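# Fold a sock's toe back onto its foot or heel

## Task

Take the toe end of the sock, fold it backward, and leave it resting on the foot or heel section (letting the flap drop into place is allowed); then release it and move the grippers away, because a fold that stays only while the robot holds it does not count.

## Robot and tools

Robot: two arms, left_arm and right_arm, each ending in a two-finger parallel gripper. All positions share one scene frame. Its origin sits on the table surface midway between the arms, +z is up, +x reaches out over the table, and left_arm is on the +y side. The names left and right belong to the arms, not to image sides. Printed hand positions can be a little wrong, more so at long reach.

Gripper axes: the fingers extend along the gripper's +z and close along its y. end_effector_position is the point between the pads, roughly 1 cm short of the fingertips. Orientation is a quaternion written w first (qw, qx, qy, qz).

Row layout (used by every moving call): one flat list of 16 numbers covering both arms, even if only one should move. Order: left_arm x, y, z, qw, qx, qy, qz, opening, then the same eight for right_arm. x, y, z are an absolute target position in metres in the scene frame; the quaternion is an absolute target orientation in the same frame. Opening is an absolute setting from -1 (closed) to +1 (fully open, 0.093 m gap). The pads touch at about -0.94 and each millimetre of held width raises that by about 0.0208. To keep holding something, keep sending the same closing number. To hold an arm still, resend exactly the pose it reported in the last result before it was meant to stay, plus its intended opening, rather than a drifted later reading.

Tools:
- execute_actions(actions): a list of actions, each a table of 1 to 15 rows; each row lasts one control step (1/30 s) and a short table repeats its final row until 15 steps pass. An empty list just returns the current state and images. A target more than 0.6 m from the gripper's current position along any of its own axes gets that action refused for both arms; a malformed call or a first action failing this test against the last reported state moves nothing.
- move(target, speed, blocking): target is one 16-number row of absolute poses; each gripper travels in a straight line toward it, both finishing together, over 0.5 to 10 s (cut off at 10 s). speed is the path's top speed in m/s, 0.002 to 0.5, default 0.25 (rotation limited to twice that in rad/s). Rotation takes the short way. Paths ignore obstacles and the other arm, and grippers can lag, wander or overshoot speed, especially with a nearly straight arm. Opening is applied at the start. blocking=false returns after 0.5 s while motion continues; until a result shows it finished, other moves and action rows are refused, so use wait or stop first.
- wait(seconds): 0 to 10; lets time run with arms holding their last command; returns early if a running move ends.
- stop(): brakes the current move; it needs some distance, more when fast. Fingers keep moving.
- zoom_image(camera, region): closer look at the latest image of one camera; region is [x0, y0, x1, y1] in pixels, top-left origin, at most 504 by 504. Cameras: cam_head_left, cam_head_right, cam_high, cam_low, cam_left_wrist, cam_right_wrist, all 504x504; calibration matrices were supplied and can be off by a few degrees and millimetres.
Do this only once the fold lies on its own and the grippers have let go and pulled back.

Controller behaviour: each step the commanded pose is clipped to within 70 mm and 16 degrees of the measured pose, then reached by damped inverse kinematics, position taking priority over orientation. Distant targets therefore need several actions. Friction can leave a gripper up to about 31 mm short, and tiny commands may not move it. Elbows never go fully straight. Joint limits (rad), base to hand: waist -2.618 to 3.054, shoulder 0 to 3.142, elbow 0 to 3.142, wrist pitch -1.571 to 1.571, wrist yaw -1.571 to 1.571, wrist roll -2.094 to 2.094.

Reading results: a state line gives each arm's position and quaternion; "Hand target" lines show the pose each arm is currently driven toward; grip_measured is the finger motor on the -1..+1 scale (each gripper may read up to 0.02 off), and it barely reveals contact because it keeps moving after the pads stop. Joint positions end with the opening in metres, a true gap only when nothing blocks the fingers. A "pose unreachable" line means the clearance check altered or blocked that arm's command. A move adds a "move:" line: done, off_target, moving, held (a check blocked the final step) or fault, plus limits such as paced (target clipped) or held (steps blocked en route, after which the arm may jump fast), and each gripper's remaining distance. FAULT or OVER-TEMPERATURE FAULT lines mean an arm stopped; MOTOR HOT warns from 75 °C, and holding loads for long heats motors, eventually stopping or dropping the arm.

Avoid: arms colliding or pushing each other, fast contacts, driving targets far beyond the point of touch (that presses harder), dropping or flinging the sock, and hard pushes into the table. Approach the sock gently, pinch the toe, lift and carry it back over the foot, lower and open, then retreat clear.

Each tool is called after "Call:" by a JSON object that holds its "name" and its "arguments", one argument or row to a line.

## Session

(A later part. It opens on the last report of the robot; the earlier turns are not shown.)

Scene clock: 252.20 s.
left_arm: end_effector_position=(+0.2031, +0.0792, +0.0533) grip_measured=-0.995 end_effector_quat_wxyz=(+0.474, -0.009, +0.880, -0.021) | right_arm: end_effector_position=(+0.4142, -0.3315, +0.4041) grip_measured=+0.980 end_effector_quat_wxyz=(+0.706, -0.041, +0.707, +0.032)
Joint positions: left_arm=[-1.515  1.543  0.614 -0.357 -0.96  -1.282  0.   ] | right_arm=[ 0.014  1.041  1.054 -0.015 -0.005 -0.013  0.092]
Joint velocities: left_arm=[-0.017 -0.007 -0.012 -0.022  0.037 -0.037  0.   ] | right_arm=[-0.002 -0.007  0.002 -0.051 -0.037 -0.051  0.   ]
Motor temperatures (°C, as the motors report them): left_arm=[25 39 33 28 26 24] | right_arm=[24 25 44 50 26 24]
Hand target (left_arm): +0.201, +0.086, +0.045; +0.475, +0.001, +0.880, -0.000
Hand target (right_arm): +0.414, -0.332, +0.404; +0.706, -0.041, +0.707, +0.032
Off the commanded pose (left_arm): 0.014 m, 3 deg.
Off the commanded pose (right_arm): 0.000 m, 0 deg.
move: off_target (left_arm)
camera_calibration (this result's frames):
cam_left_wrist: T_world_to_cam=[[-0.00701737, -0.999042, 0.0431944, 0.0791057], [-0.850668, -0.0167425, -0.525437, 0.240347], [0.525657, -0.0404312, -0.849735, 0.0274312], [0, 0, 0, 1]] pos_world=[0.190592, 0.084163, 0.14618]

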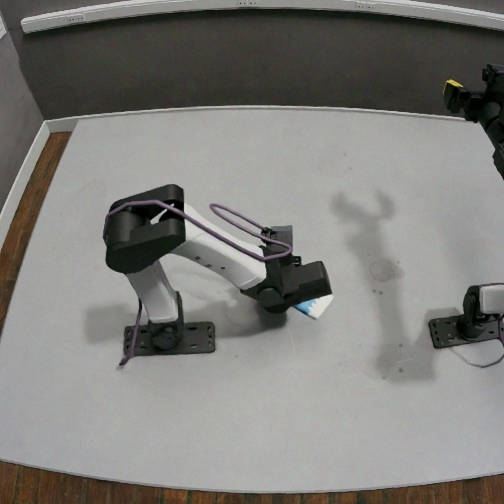

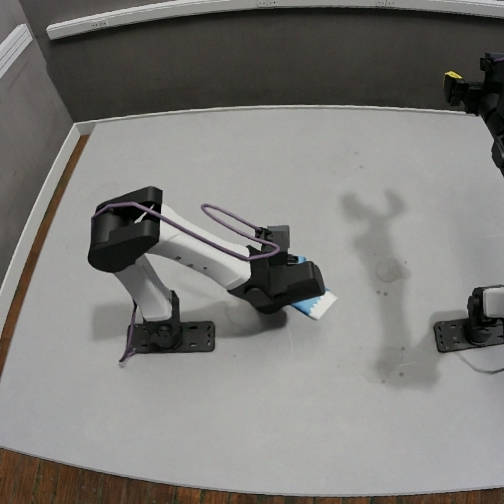

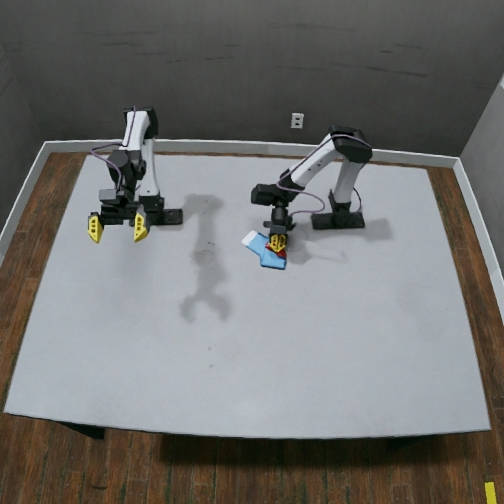

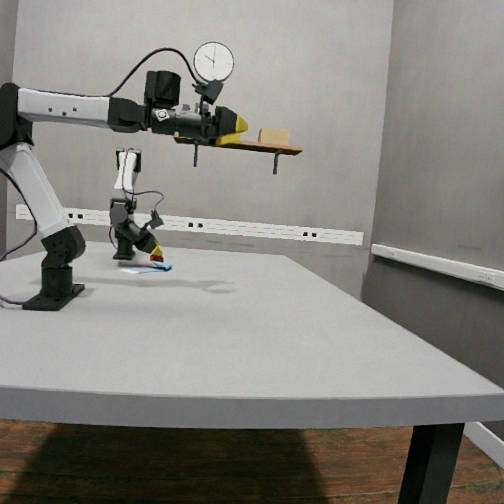

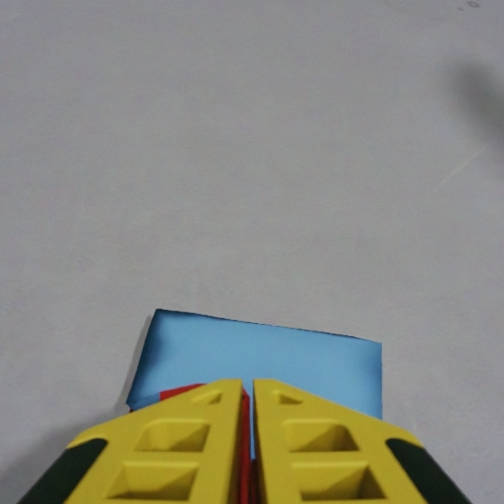

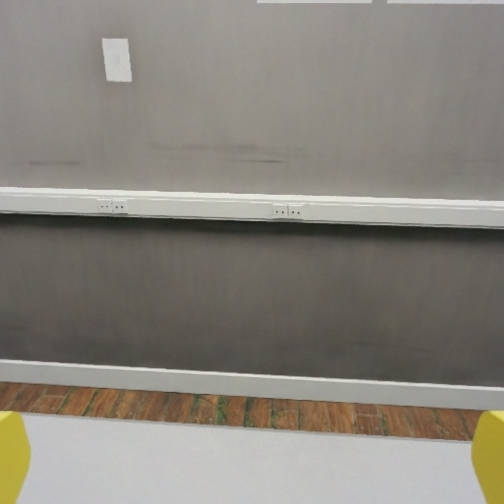

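Call:
{"name": "zoom_image", "arguments": {
  "camera": "cam_low",
  "region": [100, 215, 200, 285]
}}

Call:
{"name": "zoom_image", "arguments": {
  "camera": "cam_high",
  "region": [225, 190, 325, 290]
}}

Region (100, 215, 200, 285) of cam_low's 504x504 image, scaled by 5.040, with more detail than that image has; it fills the top 353 rows of this view, and the rest is white.

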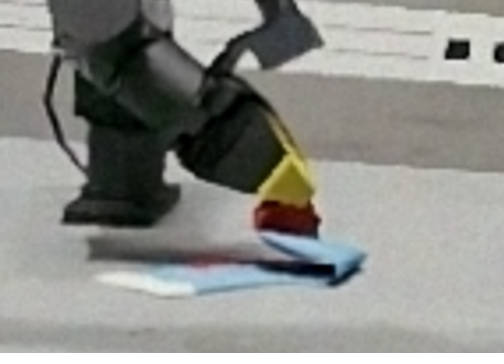

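Region (225, 190, 325, 290) of cam_high's 504x504 image, scaled by 5.040, with more detail than that image has.

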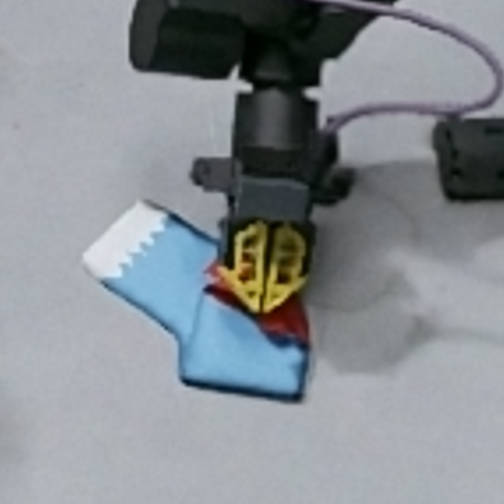

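Call:
{"name": "move", "arguments": {
  "target": [0.168, 0.086, 0.026, 0.48, 0, 0.877, 0, -1, 0.4142, -0.3315, 0.4041, 0.706, -0.041, 0.707, 0.032, 1],
  "speed": 0.07
}}

Scene clock: 265.10 s.
left_arm: end_effector_position=(+0.1699, +0.0854, +0.0307) grip_measured=-0.995 end_effector_quat_wxyz=(+0.479, -0.005, +0.878, -0.012) | right_arm: end_effector_position=(+0.4142, -0.3315, +0.4041) grip_measured=+0.980 end_effector_quat_wxyz=(+0.706, -0.041, +0.707, +0.032)
Joint positions: left_arm=[-1.666  1.653  0.614 -0.485 -0.999 -1.548  0.   ] | right_arm=[ 0.014  1.041  1.054 -0.015 -0.005 -0.013  0.092]
Joint velocities: left_arm=[-0.007  0.012  0.012 -0.022 -0.007 -0.037  0.   ] | right_arm=[-0.012  0.002 -0.012 -0.022  0.022 -0.007 -0.001]
Motor temperatures (°C, as the motors report them): left_arm=[25 36 33 27 26 24] | right_arm=[24 25 44 50 26 24]
Hand target (left_arm): +0.169, +0.086, +0.028; +0.482, +0.001, +0.876, -0.002
Hand target (right_arm): +0.414, -0.332, +0.404; +0.706, -0.041, +0.707, +0.032
Off the commanded pose (left_arm): 0.005 m, 2 deg.
Off the commanded pose (right_arm): 0.000 m, 0 deg.
move: done
camera_calibration (this result's frames):
cam_left_wrist: T_world_to_cam=[[-0.00586059, -0.999683, 0.0244712, 0.0864125], [-0.844401, -0.00816189, -0.535649, 0.198871], [0.535679, -0.0238028, -0.844086, 0.0226737], [0, 0, 0, 1]] pos_world=[0.156287, 0.088548, 0.123549]

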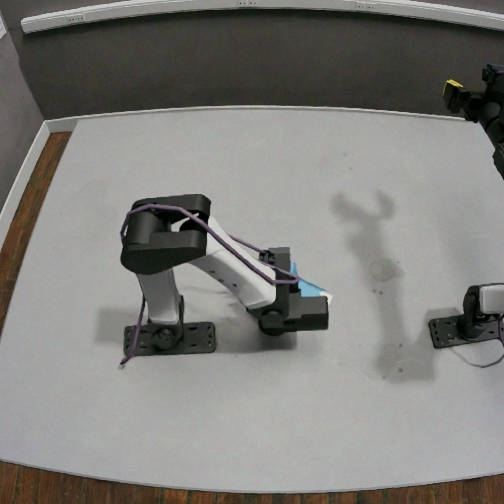

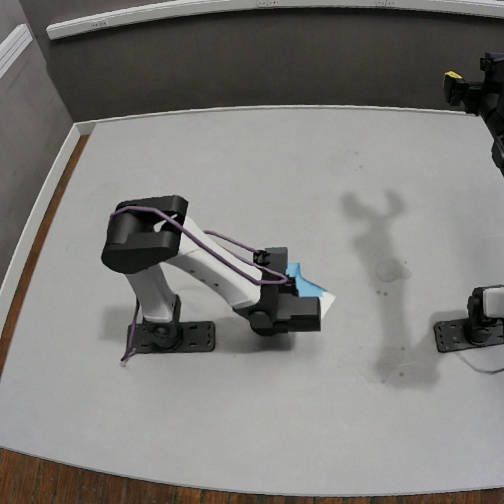

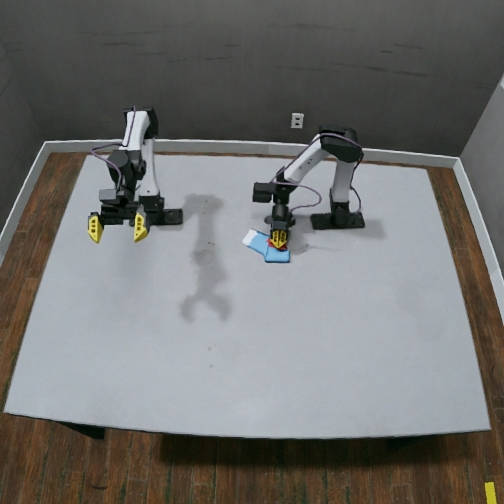

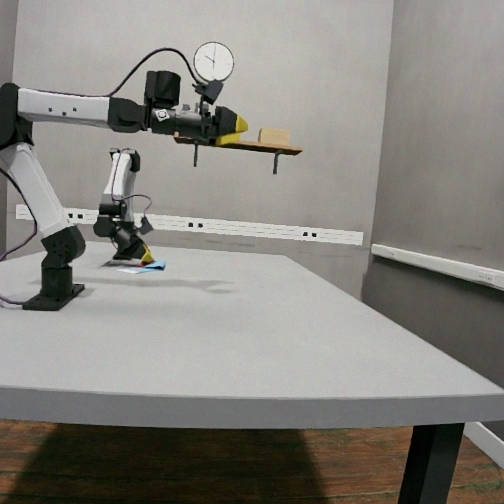

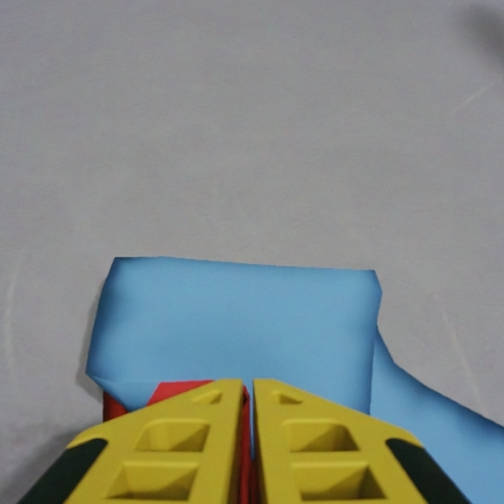

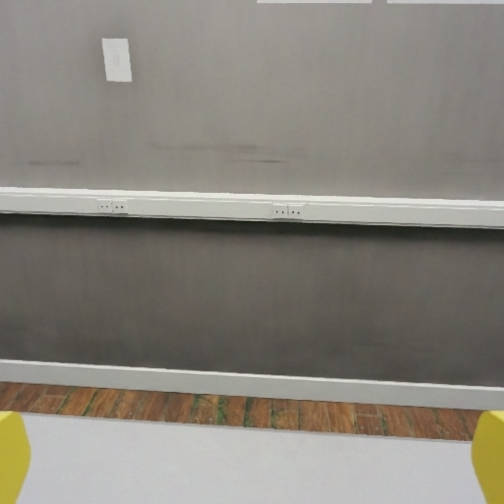

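Call:
{"name": "zoom_image", "arguments": {
  "camera": "cam_low",
  "region": [100, 225, 180, 285]
}}

Call:
{"name": "zoom_image", "arguments": {
  "camera": "cam_high",
  "region": [230, 190, 320, 280]
}}

Region (100, 225, 180, 285) of cam_low's 504x504 image, scaled by 6.300, with more detail than that image has; it fills the top 378 rows of this view, and the rest is white.

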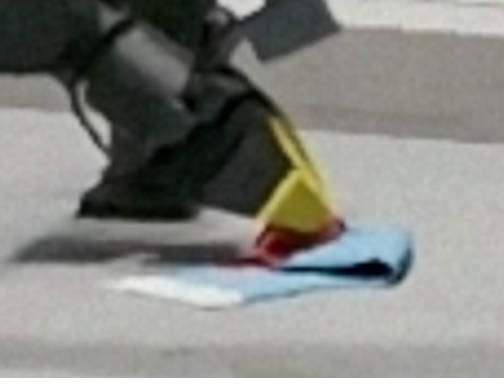

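Region (230, 190, 320, 280) of cam_high's 504x504 image, scaled by 5.600, with more detail than that image has.

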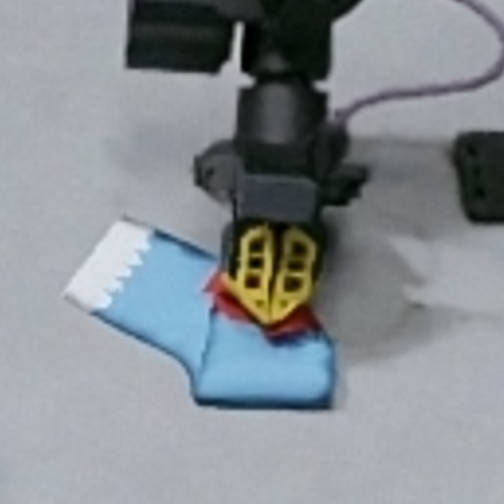

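Call:
{"name": "execute_actions", "arguments": {
  "actions": [
    [[0.167,0.086,0.026,0.48,0,0.877,0,-0.95,0.4142,-0.3315,0.4041,0.706,-0.041,0.707,0.032,1],[0.166,0.086,0.026,0.48,0,0.877,0,-0.9,0.4142,-0.3315,0.4041,0.706,-0.041,0.707,0.032,1],[0.165,0.086,0.027,0.48,0,0.877,0,-0.85,0.4142,-0.3315,0.4041,0.706,-0.041,0.707,0.032,1],[0.164,0.086,0.027,0.48,0,0.877,0,-0.8,0.4142,-0.3315,0.4041,0.706,-0.041,0.707,0.032,1],[0.163,0.086,0.028,0.48,0,0.877,0,-0.72,0.4142,-0.3315,0.4041,0.706,-0.041,0.707,0.032,1],[0.162,0.086,0.028,0.48,0,0.877,0,-0.62,0.4142,-0.3315,0.4041,0.706,-0.041,0.707,0.032,1],[0.161,0.086,0.029,0.48,0,0.877,0,-0.5,0.4142,-0.3315,0.4041,0.706,-0.041,0.707,0.032,1],[0.160,0.086,0.029,0.48,0,0.877,0,-0.38,0.4142,-0.3315,0.4041,0.706,-0.041,0.707,0.032,1],[0.159,0.086,0.030,0.48,0,0.877,0,-0.26,0.4142,-0.3315,0.4041,0.706,-0.041,0.707,0.032,1],[0.158,0.086,0.030,0.48,0,0.877,0,-0.14,0.4142,-0.3315,0.4041,0.706,-0.041,0.707,0.032,1],[0.157,0.086,0.031,0.48,0,0.877,0,-0.02,0.4142,-0.3315,0.4041,0.706,-0.041,0.707,0.032,1],[0.156,0.086,0.031,0.48,0,0.877,0,0.1,0.4142,-0.3315,0.4041,0.706,-0.041,0.707,0.032,1],[0.155,0.086,0.032,0.48,0,0.877,0,0.22,0.4142,-0.3315,0.4041,0.706,-0.041,0.707,0.032,1],[0.154,0.086,0.032,0.48,0,0.877,0,0.34,0.4142,-0.3315,0.4041,0.706,-0.041,0.707,0.032,1],[0.153,0.086,0.033,0.48,0,0.877,0,0.45,0.4142,-0.3315,0.4041,0.706,-0.041,0.707,0.032,1]]
  ]
}}

Scene clock: 281.03 s.
left_arm: end_effector_position=(+0.1566, +0.0838, +0.0362) grip_measured=+0.395 end_effector_quat_wxyz=(+0.479, -0.003, +0.878, -0.017) | right_arm: end_effector_position=(+0.4142, -0.3315, +0.4041) grip_measured=+0.980 end_effector_quat_wxyz=(+0.706, -0.041, +0.707, +0.032)
Joint positions: left_arm=[-1.726  1.653  0.644 -0.589 -0.999 -1.643  0.064] | right_arm=[ 0.014  1.041  1.054 -0.015 -0.005 -0.013  0.092]
Joint velocities: left_arm=[-0.129 -0.027  0.066 -0.271 -0.022 -0.3    0.108] | right_arm=[ 0.002  0.022 -0.002 -0.022 -0.037 -0.007  0.001]
Motor temperatures (°C, as the motors report them): left_arm=[25 34 33 27 27 24] | right_arm=[24 25 44 51 26 24]
Hand target (left_arm): +0.154, +0.085, +0.034; +0.481, +0.002, +0.877, -0.002
Hand target (right_arm): +0.414, -0.332, +0.404; +0.706, -0.041, +0.707, +0.032
Off the commanded pose (left_arm): 0.005 m, 2 deg.
Off the commanded pose (right_arm): 0.000 m, 0 deg.
camera_calibration (this result's frames):
cam_left_wrist: T_world_to_cam=[[-0.0145345, -0.999412, 0.0310605, 0.0857453], [-0.844372, -0.00437035, -0.53574, 0.190198], [0.53556, -0.0340133, -0.843812, 0.0352398], [0, 0, 0, 1]] pos_world=[0.142971, 0.0877247, 0.128969]

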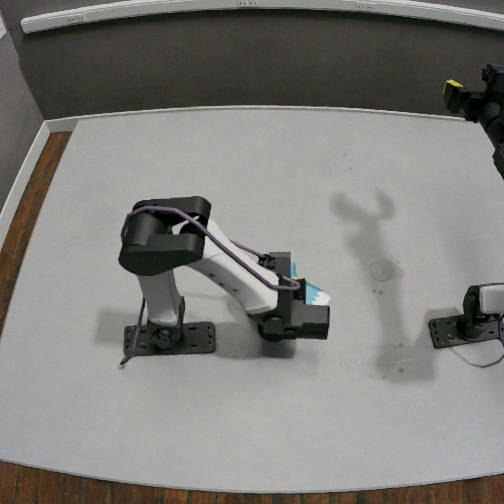

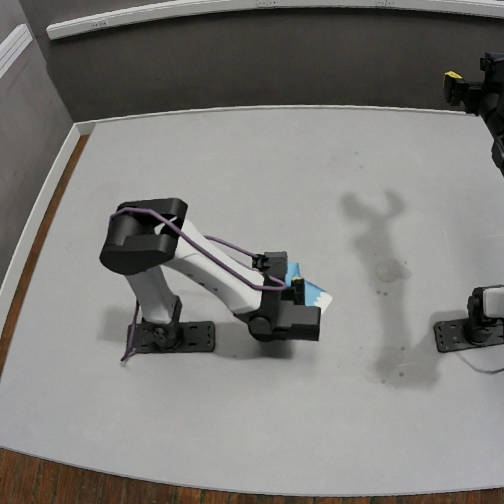

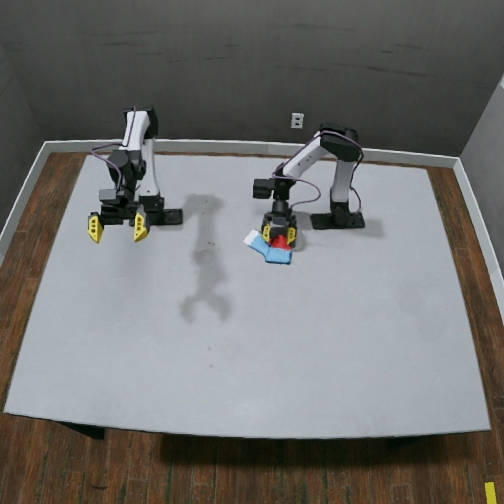

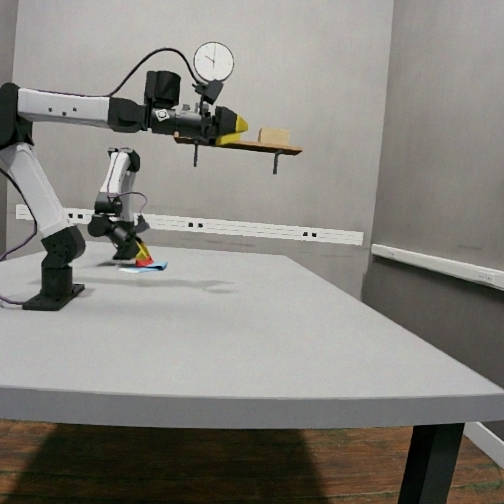

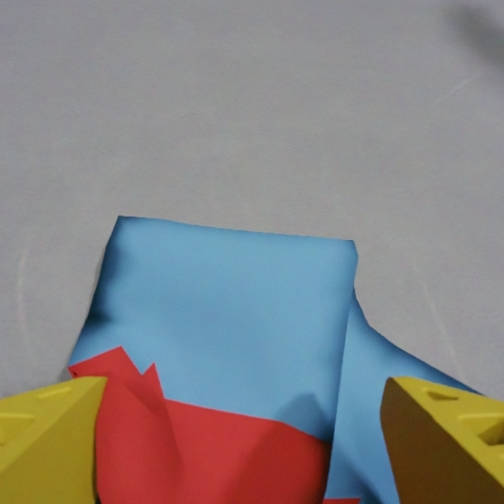

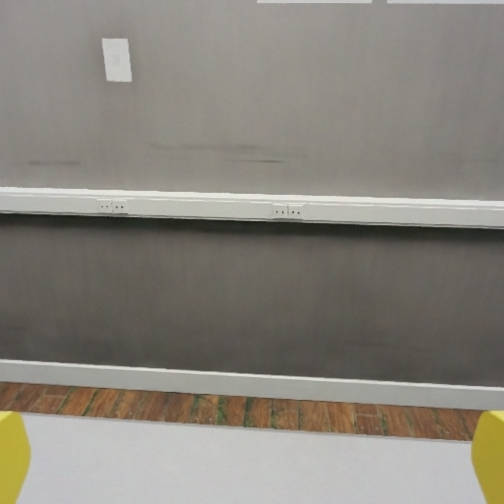

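Call:
{"name": "execute_actions", "arguments": {
  "actions": [
    [[0.153,0.086,0.033,0.48,0,0.877,0,0.55,0.4142,-0.3315,0.4041,0.706,-0.041,0.707,0.032,1],[0.153,0.086,0.033,0.48,0,0.877,0,0.65,0.4142,-0.3315,0.4041,0.706,-0.041,0.707,0.032,1],[0.153,0.086,0.033,0.48,0,0.877,0,0.75,0.4142,-0.3315,0.4041,0.706,-0.041,0.707,0.032,1],[0.153,0.086,0.033,0.48,0,0.877,0,0.85,0.4142,-0.3315,0.4041,0.706,-0.041,0.707,0.032,1],[0.153,0.086,0.033,0.48,0,0.877,0,1,0.4142,-0.3315,0.4041,0.706,-0.041,0.707,0.032,1]]
  ]
}}

Scene clock: 286.80 s.
left_arm: end_effector_position=(+0.1553, +0.0892, +0.0374) grip_measured=+0.988 end_effector_quat_wxyz=(+0.480, -0.007, +0.877, -0.010) | right_arm: end_effector_position=(+0.4142, -0.3315, +0.4041) grip_measured=+0.980 end_effector_quat_wxyz=(+0.706, -0.041, +0.707, +0.032)
Joint positions: left_arm=[-1.733  1.653  0.649 -0.637 -0.999 -1.683  0.093] | right_arm=[ 0.014  1.041  1.054 -0.015 -0.005 -0.013  0.092]
Joint velocities: left_arm=[-0.012  0.017  0.007 -0.022  0.037  0.022 -0.   ] | right_arm=[-0.002 -0.007 -0.002 -0.037 -0.037  0.022 -0.   ]
Motor temperatures (°C, as the motors report them): left_arm=[25 34 33 26 27 24] | right_arm=[24 25 45 51 26 24]
Hand target (left_arm): +0.153, +0.086, +0.033; +0.480, +0.001, +0.877, -0.001
Hand target (right_arm): +0.414, -0.332, +0.404; +0.706, -0.041, +0.707, +0.032
Off the commanded pose (left_arm): 0.006 m, 1 deg.
Off the commanded pose (right_arm): 0.000 m, 0 deg.
camera_calibration (this result's frames):
cam_left_wrist: T_world_to_cam=[[-0.00019392, -0.999764, 0.0217099, 0.0891954], [-0.843417, -0.0115004, -0.537137, 0.190317], [0.53726, -0.0184147, -0.843216, 0.0354247], [0, 0, 0, 1]] pos_world=[0.141501, 0.0920154, 0.13016]

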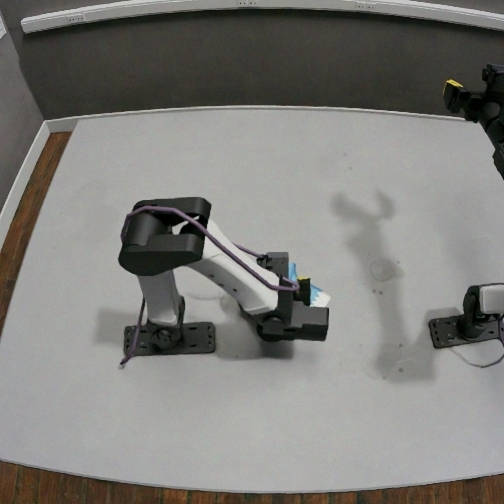

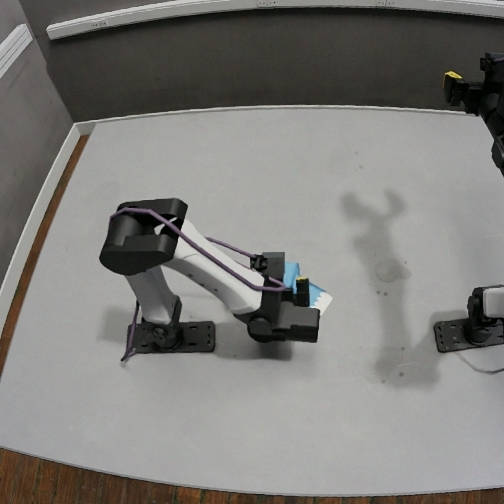

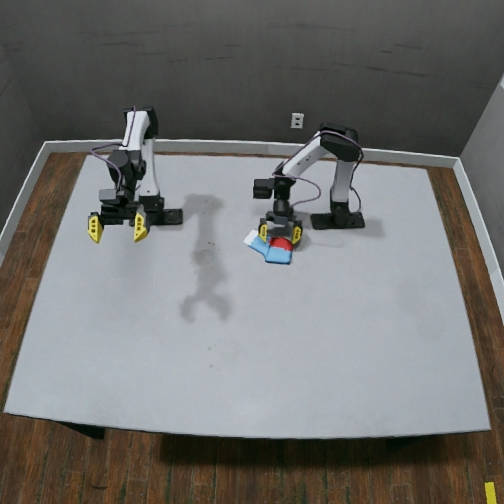

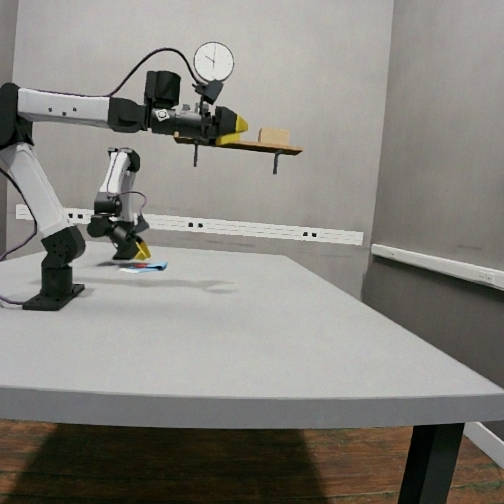

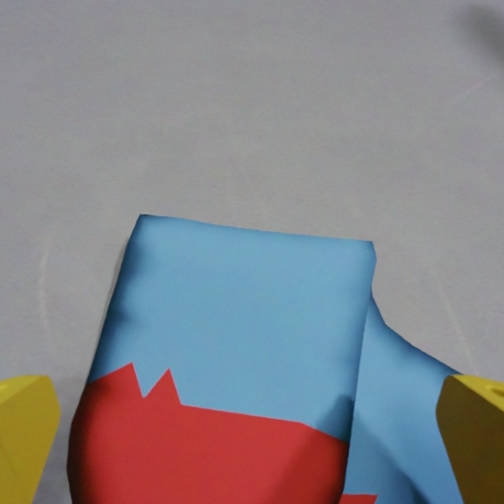

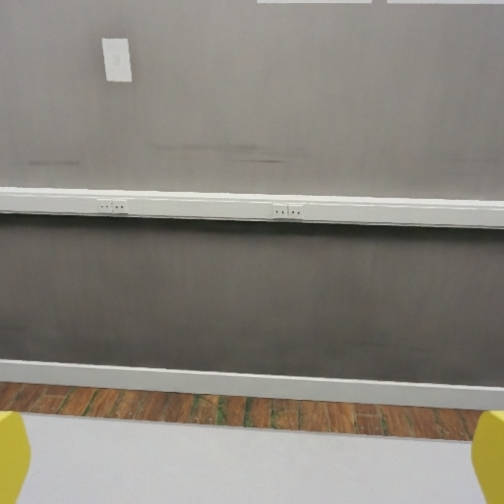

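Call:
{"name": "move", "arguments": {
  "target": [0.24, 0.30, 0.27, 0.55, 0, 0.835, 0, 1, 0.4142, -0.3315, 0.4041, 0.706, -0.041, 0.707, 0.032, 1],
  "speed": 0.3
}}

Scene clock: 292.90 s.
left_arm: end_effector_position=(+0.2429, +0.2969, +0.2519) grip_measured=+0.988 end_effector_quat_wxyz=(+0.515, -0.012, +0.857, +0.005) | right_arm: end_effector_position=(+0.4142, -0.3315, +0.4041) grip_measured=+0.980 end_effector_quat_wxyz=(+0.706, -0.041, +0.707, +0.032)
Joint positions: left_arm=[-0.331  0.494  0.785 -0.792 -0.219 -0.123  0.093] | right_arm=[ 0.014  1.041  1.054 -0.015 -0.005 -0.013  0.092]
Joint velocities: left_arm=[-0.002  0.007 -0.002 -0.022  0.037 -0.007 -0.001] | right_arm=[ 0.007 -0.017 -0.017  0.066 -0.037  0.066 -0.001]
Motor temperatures (°C, as the motors report them): left_arm=[25 33 34 27 27 24] | right_arm=[24 25 45 51 26 24]
Hand target (left_arm): +0.240, +0.297, +0.265; +0.532, -0.010, +0.846, -0.002
Hand target (right_arm): +0.414, -0.332, +0.404; +0.706, -0.041, +0.707, +0.032
Off the commanded pose (left_arm): 0.019 m, 5 deg.
Off the commanded pose (right_arm): 0.000 m, 0 deg.
move: off_target (left_arm)
camera_calibration (this result's frames):
cam_left_wrist: T_world_to_cam=[[0.0218652, -0.99976, 0.00101377, 0.292148], [-0.796548, -0.0180336, -0.604306, 0.389297], [0.604179, 0.0124057, -0.796752, 0.135965], [0, 0, 0, 1]] pos_world=[0.221559, 0.297412, 0.343289]

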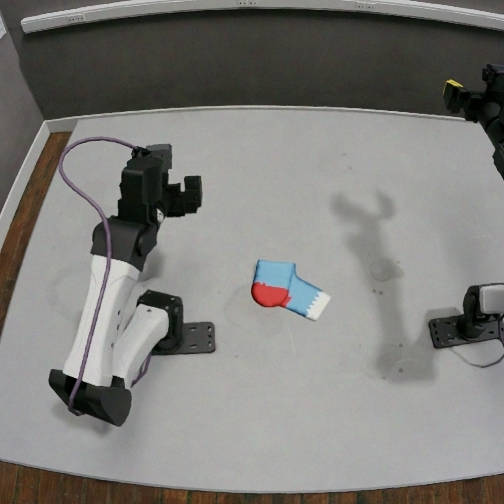

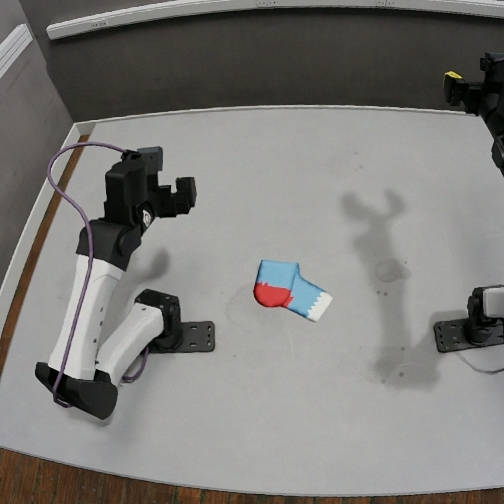

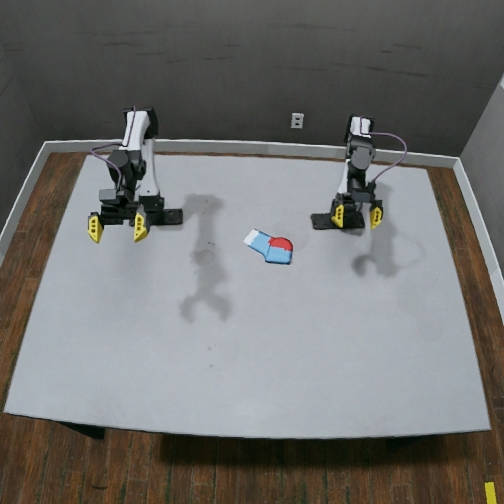

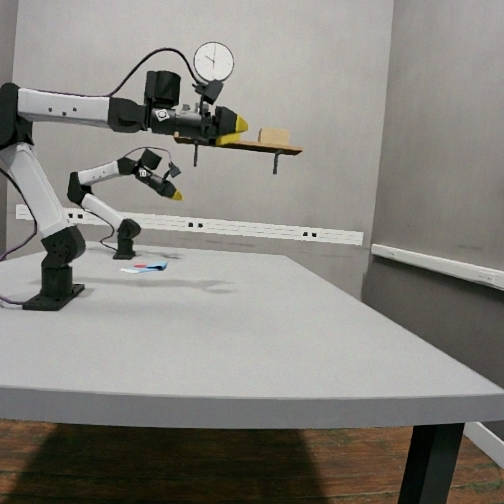

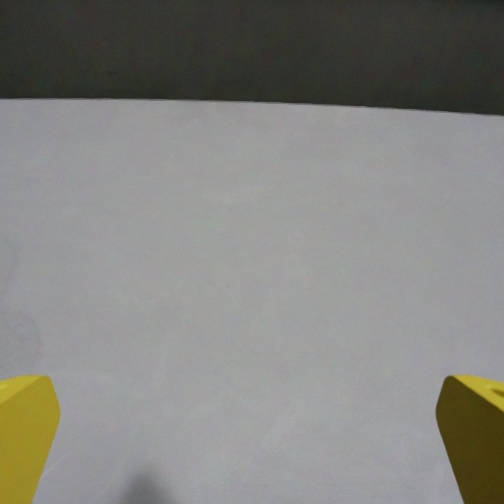

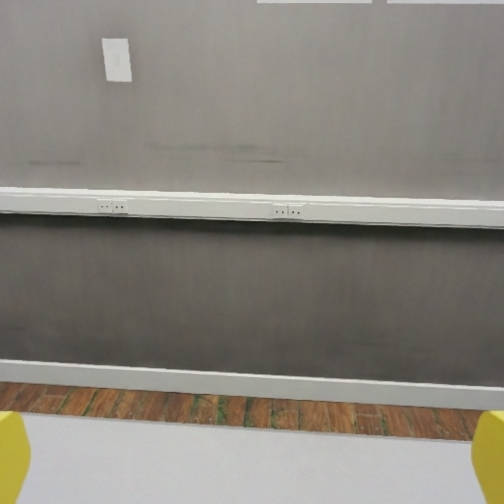

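Call:
{"name": "zoom_image", "arguments": {
  "camera": "cam_head_left",
  "region": [240, 240, 340, 340]
}}

Call:
{"name": "zoom_image", "arguments": {
  "camera": "cam_high",
  "region": [235, 210, 305, 280]
}}

Call:
{"name": "zoom_image", "arguments": {
  "camera": "cam_low",
  "region": [105, 245, 185, 285]
}}

Region (240, 240, 340, 340) of cam_head_left's 504x504 image, scaled by 5.040, with more detail than that image has.

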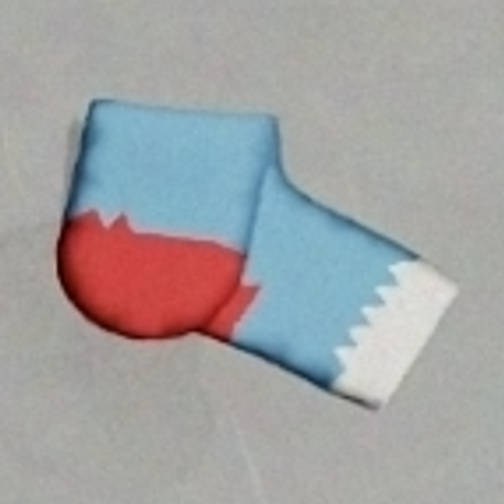

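Region (235, 210, 305, 280) of cam_high's 504x504 image, scaled by 7.200, with more detail than that image has.

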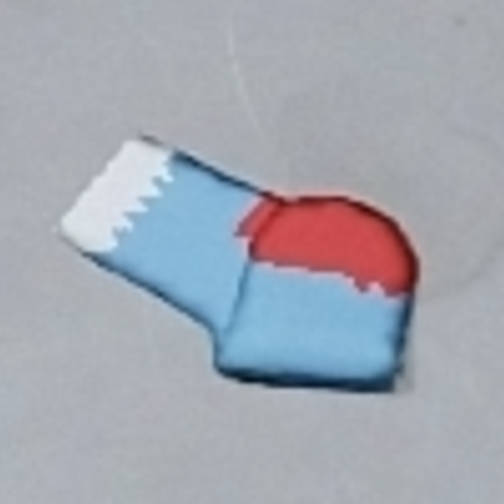

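Region (105, 245, 185, 285) of cam_low's 504x504 image, scaled by 6.300, with more detail than that image has.

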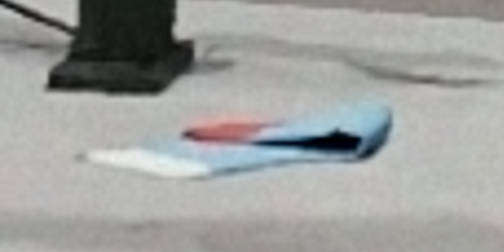

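Call:
{"name": "move", "arguments": {
  "target": [0.138, 0.117, 0.045, 0, 0.326, 0.946, 0, 1, 0.114, -0.022, 0.06, 0.342, -0.533, 0.733, 0.248, -1],
  "speed": 0.3
}}

Scene clock: 415.87 s.
left_arm: end_effector_position=(+0.1369, +0.1278, +0.0483) grip_measured=+0.988 end_effector_quat_wxyz=(+0.015, +0.328, +0.945, +0.013) | right_arm: end_effector_position=(+0.1152, -0.0341, +0.0575) grip_measured=-1.000 end_effector_quat_wxyz=(+0.348, -0.534, +0.733, +0.239)
Joint positions: left_arm=[-1.158  1.391  0.817 -0.991 -0.039 -0.385  0.093] | right_arm=[1.348 1.348 0.436 0.202 0.153 0.103 0.   ]
Joint velocities: left_arm=[ 0.017 -0.022 -0.012  0.022 -0.007 -0.007 -0.   ] | right_arm=[ 0.002  0.012  0.007  0.022 -0.022 -0.066  0.   ]
Motor temperatures (°C, as the motors report them): left_arm=[25 29 42 37 26 24] | right_arm=[24 26 47 54 26 24]
Hand target (left_arm): +0.136, +0.121, +0.048; +0.011, +0.335, +0.942, +0.007
Hand target (right_arm): +0.111, -0.027, +0.060; +0.346, -0.535, +0.729, +0.251
Off the commanded pose (left_arm): 0.011 m, 2 deg.
Off the commanded pose (right_arm): 0.012 m, 1 deg.
move: off_target (left_arm, right_arm)
camera_calibration (this result's frames):
cam_left_wrist: T_world_to_cam=[[-0.621879, -0.782461, -0.0319534, 0.187501], [-0.724805, 0.559646, 0.401814, 0.0465273], [-0.296521, 0.273039, -0.915164, 0.135671], [0, 0, 0, 1]] pos_world=[0.190555, 0.0836297, 0.111458]
cam_right_wrist: T_world_to_cam=[[0.952779, -0.301078, 0.0395514, -0.124278], [-0.256353, -0.867298, -0.426705, 0.0653885], [0.162774, 0.396417, -0.903526, 0.132408], [0, 0, 0, 1]] pos_world=[0.113619, -0.0331948, 0.152451]

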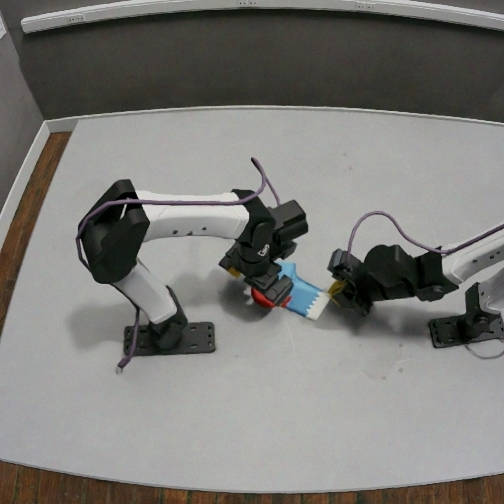

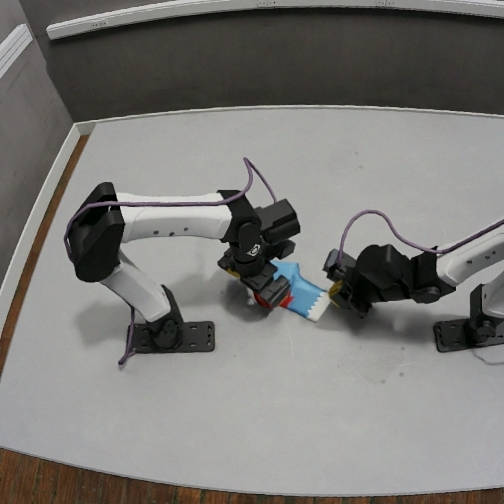

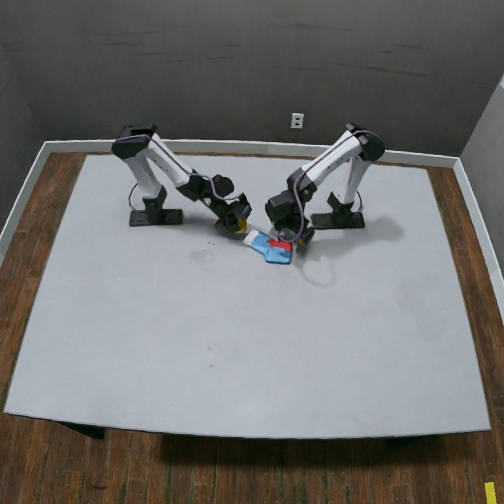

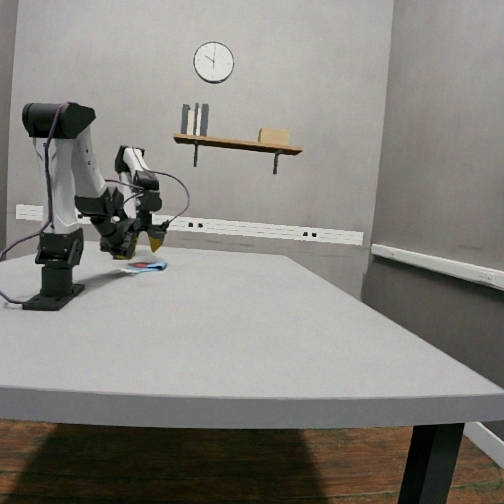

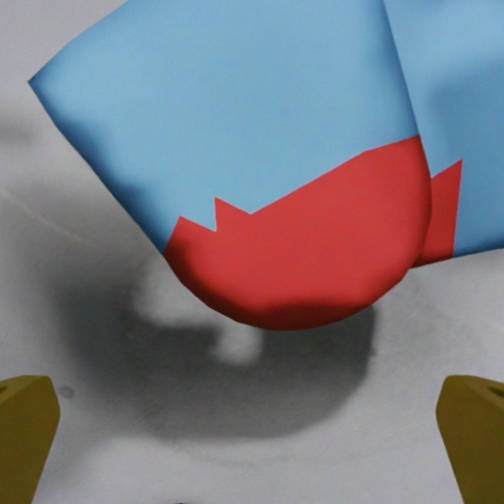

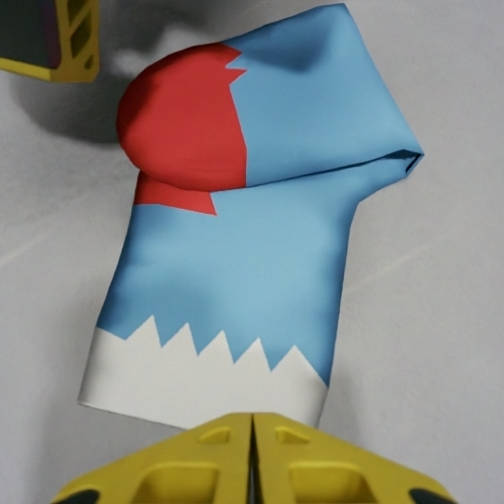

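Call:
{"name": "move", "arguments": {
  "target": [0.136, 0.105, 0.015, 0, 0.326, 0.946, 0, 1, 0.119, -0.002, 0.008, 0.342, -0.533, 0.733, 0.248, -1],
  "speed": 0.08
}}

Scene clock: 448.93 s.
left_arm: end_effector_position=(+0.1438, +0.1008, +0.0265) grip_measured=+0.988 end_effector_quat_wxyz=(+0.020, +0.325, +0.946, -0.008) | right_arm: end_effector_position=(+0.1195, +0.0004, +0.0179) grip_measured=-1.000 end_effector_quat_wxyz=(+0.359, -0.528, +0.727, +0.253)
Joint positions: left_arm=[-1.172  1.5    0.817 -0.846 -0.015 -0.405  0.093] | right_arm=[1.348 1.671 0.455 0.545 0.15  0.103 0.   ]
Joint velocities: left_arm=[ 0.002 -0.027  0.002  0.037 -0.007  0.066 -0.001] | right_arm=[ 0.007 -0.002 -0.007  0.022  0.022 -0.066  0.   ]
Motor temperatures (°C, as the motors report them): left_arm=[25 30 42 31 26 24] | right_arm=[24 26 48 54 26 24]
Hand target (left_arm): +0.136, +0.106, +0.016; +0.001, +0.326, +0.945, +0.000
Hand target (right_arm): +0.119, -0.002, +0.008; +0.342, -0.533, +0.733, +0.248
Off the commanded pose (left_arm): 0.015 m, 3 deg.
Off the commanded pose (right_arm): 0.010 m, 2 deg.
move: off_target (left_arm)
camera_calibration (this result's frames):
cam_left_wrist: T_world_to_cam=[[-0.617585, -0.786494, 0.00408016, 0.168837], [-0.726597, 0.572522, 0.379836, 0.07491], [-0.301074, 0.231616, -0.925045, 0.130182], [0, 0, 0, 1]] pos_world=[0.197895, 0.0597495, 0.091282]
cam_right_wrist: T_world_to_cam=[[0.953366, -0.300206, 0.0311522, -0.116318], [-0.252808, -0.850672, -0.460918, 0.0797083], [0.164871, 0.431548, -0.886896, 0.0816789], [0, 0, 0, 1]] pos_world=[0.117578, -0.00236205, 0.112803]

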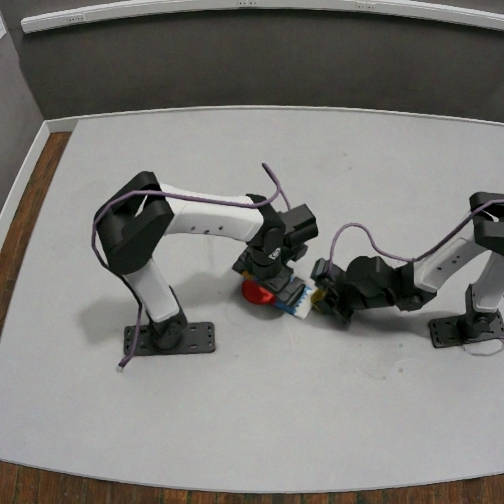

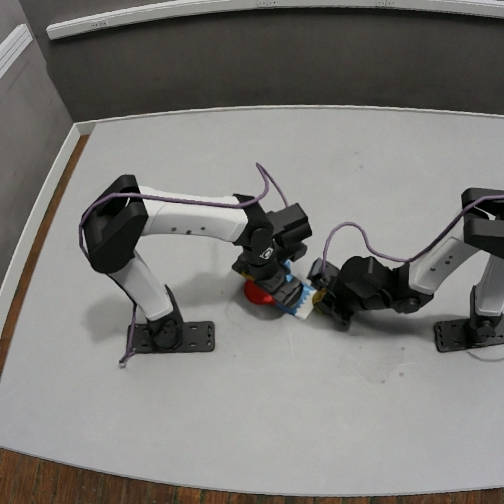

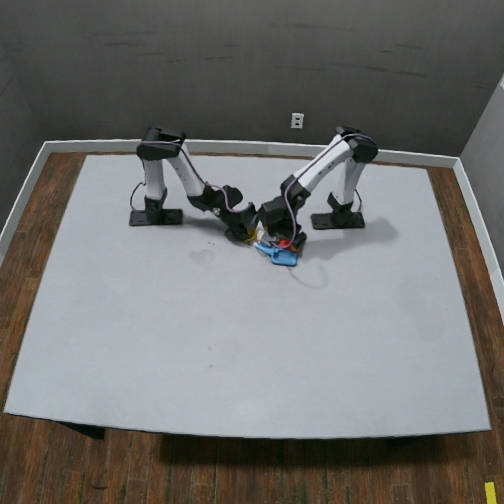

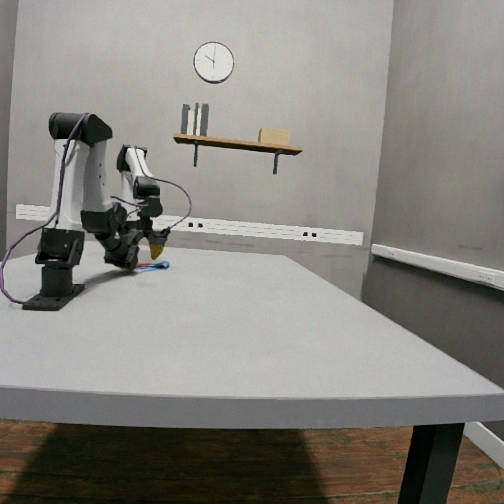

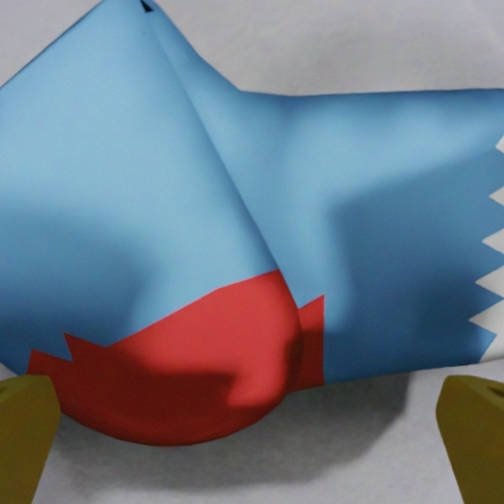

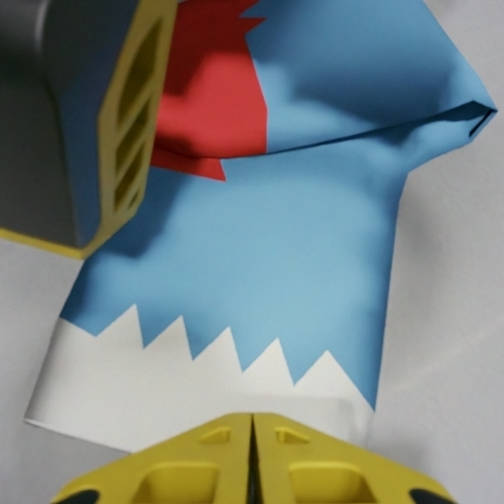

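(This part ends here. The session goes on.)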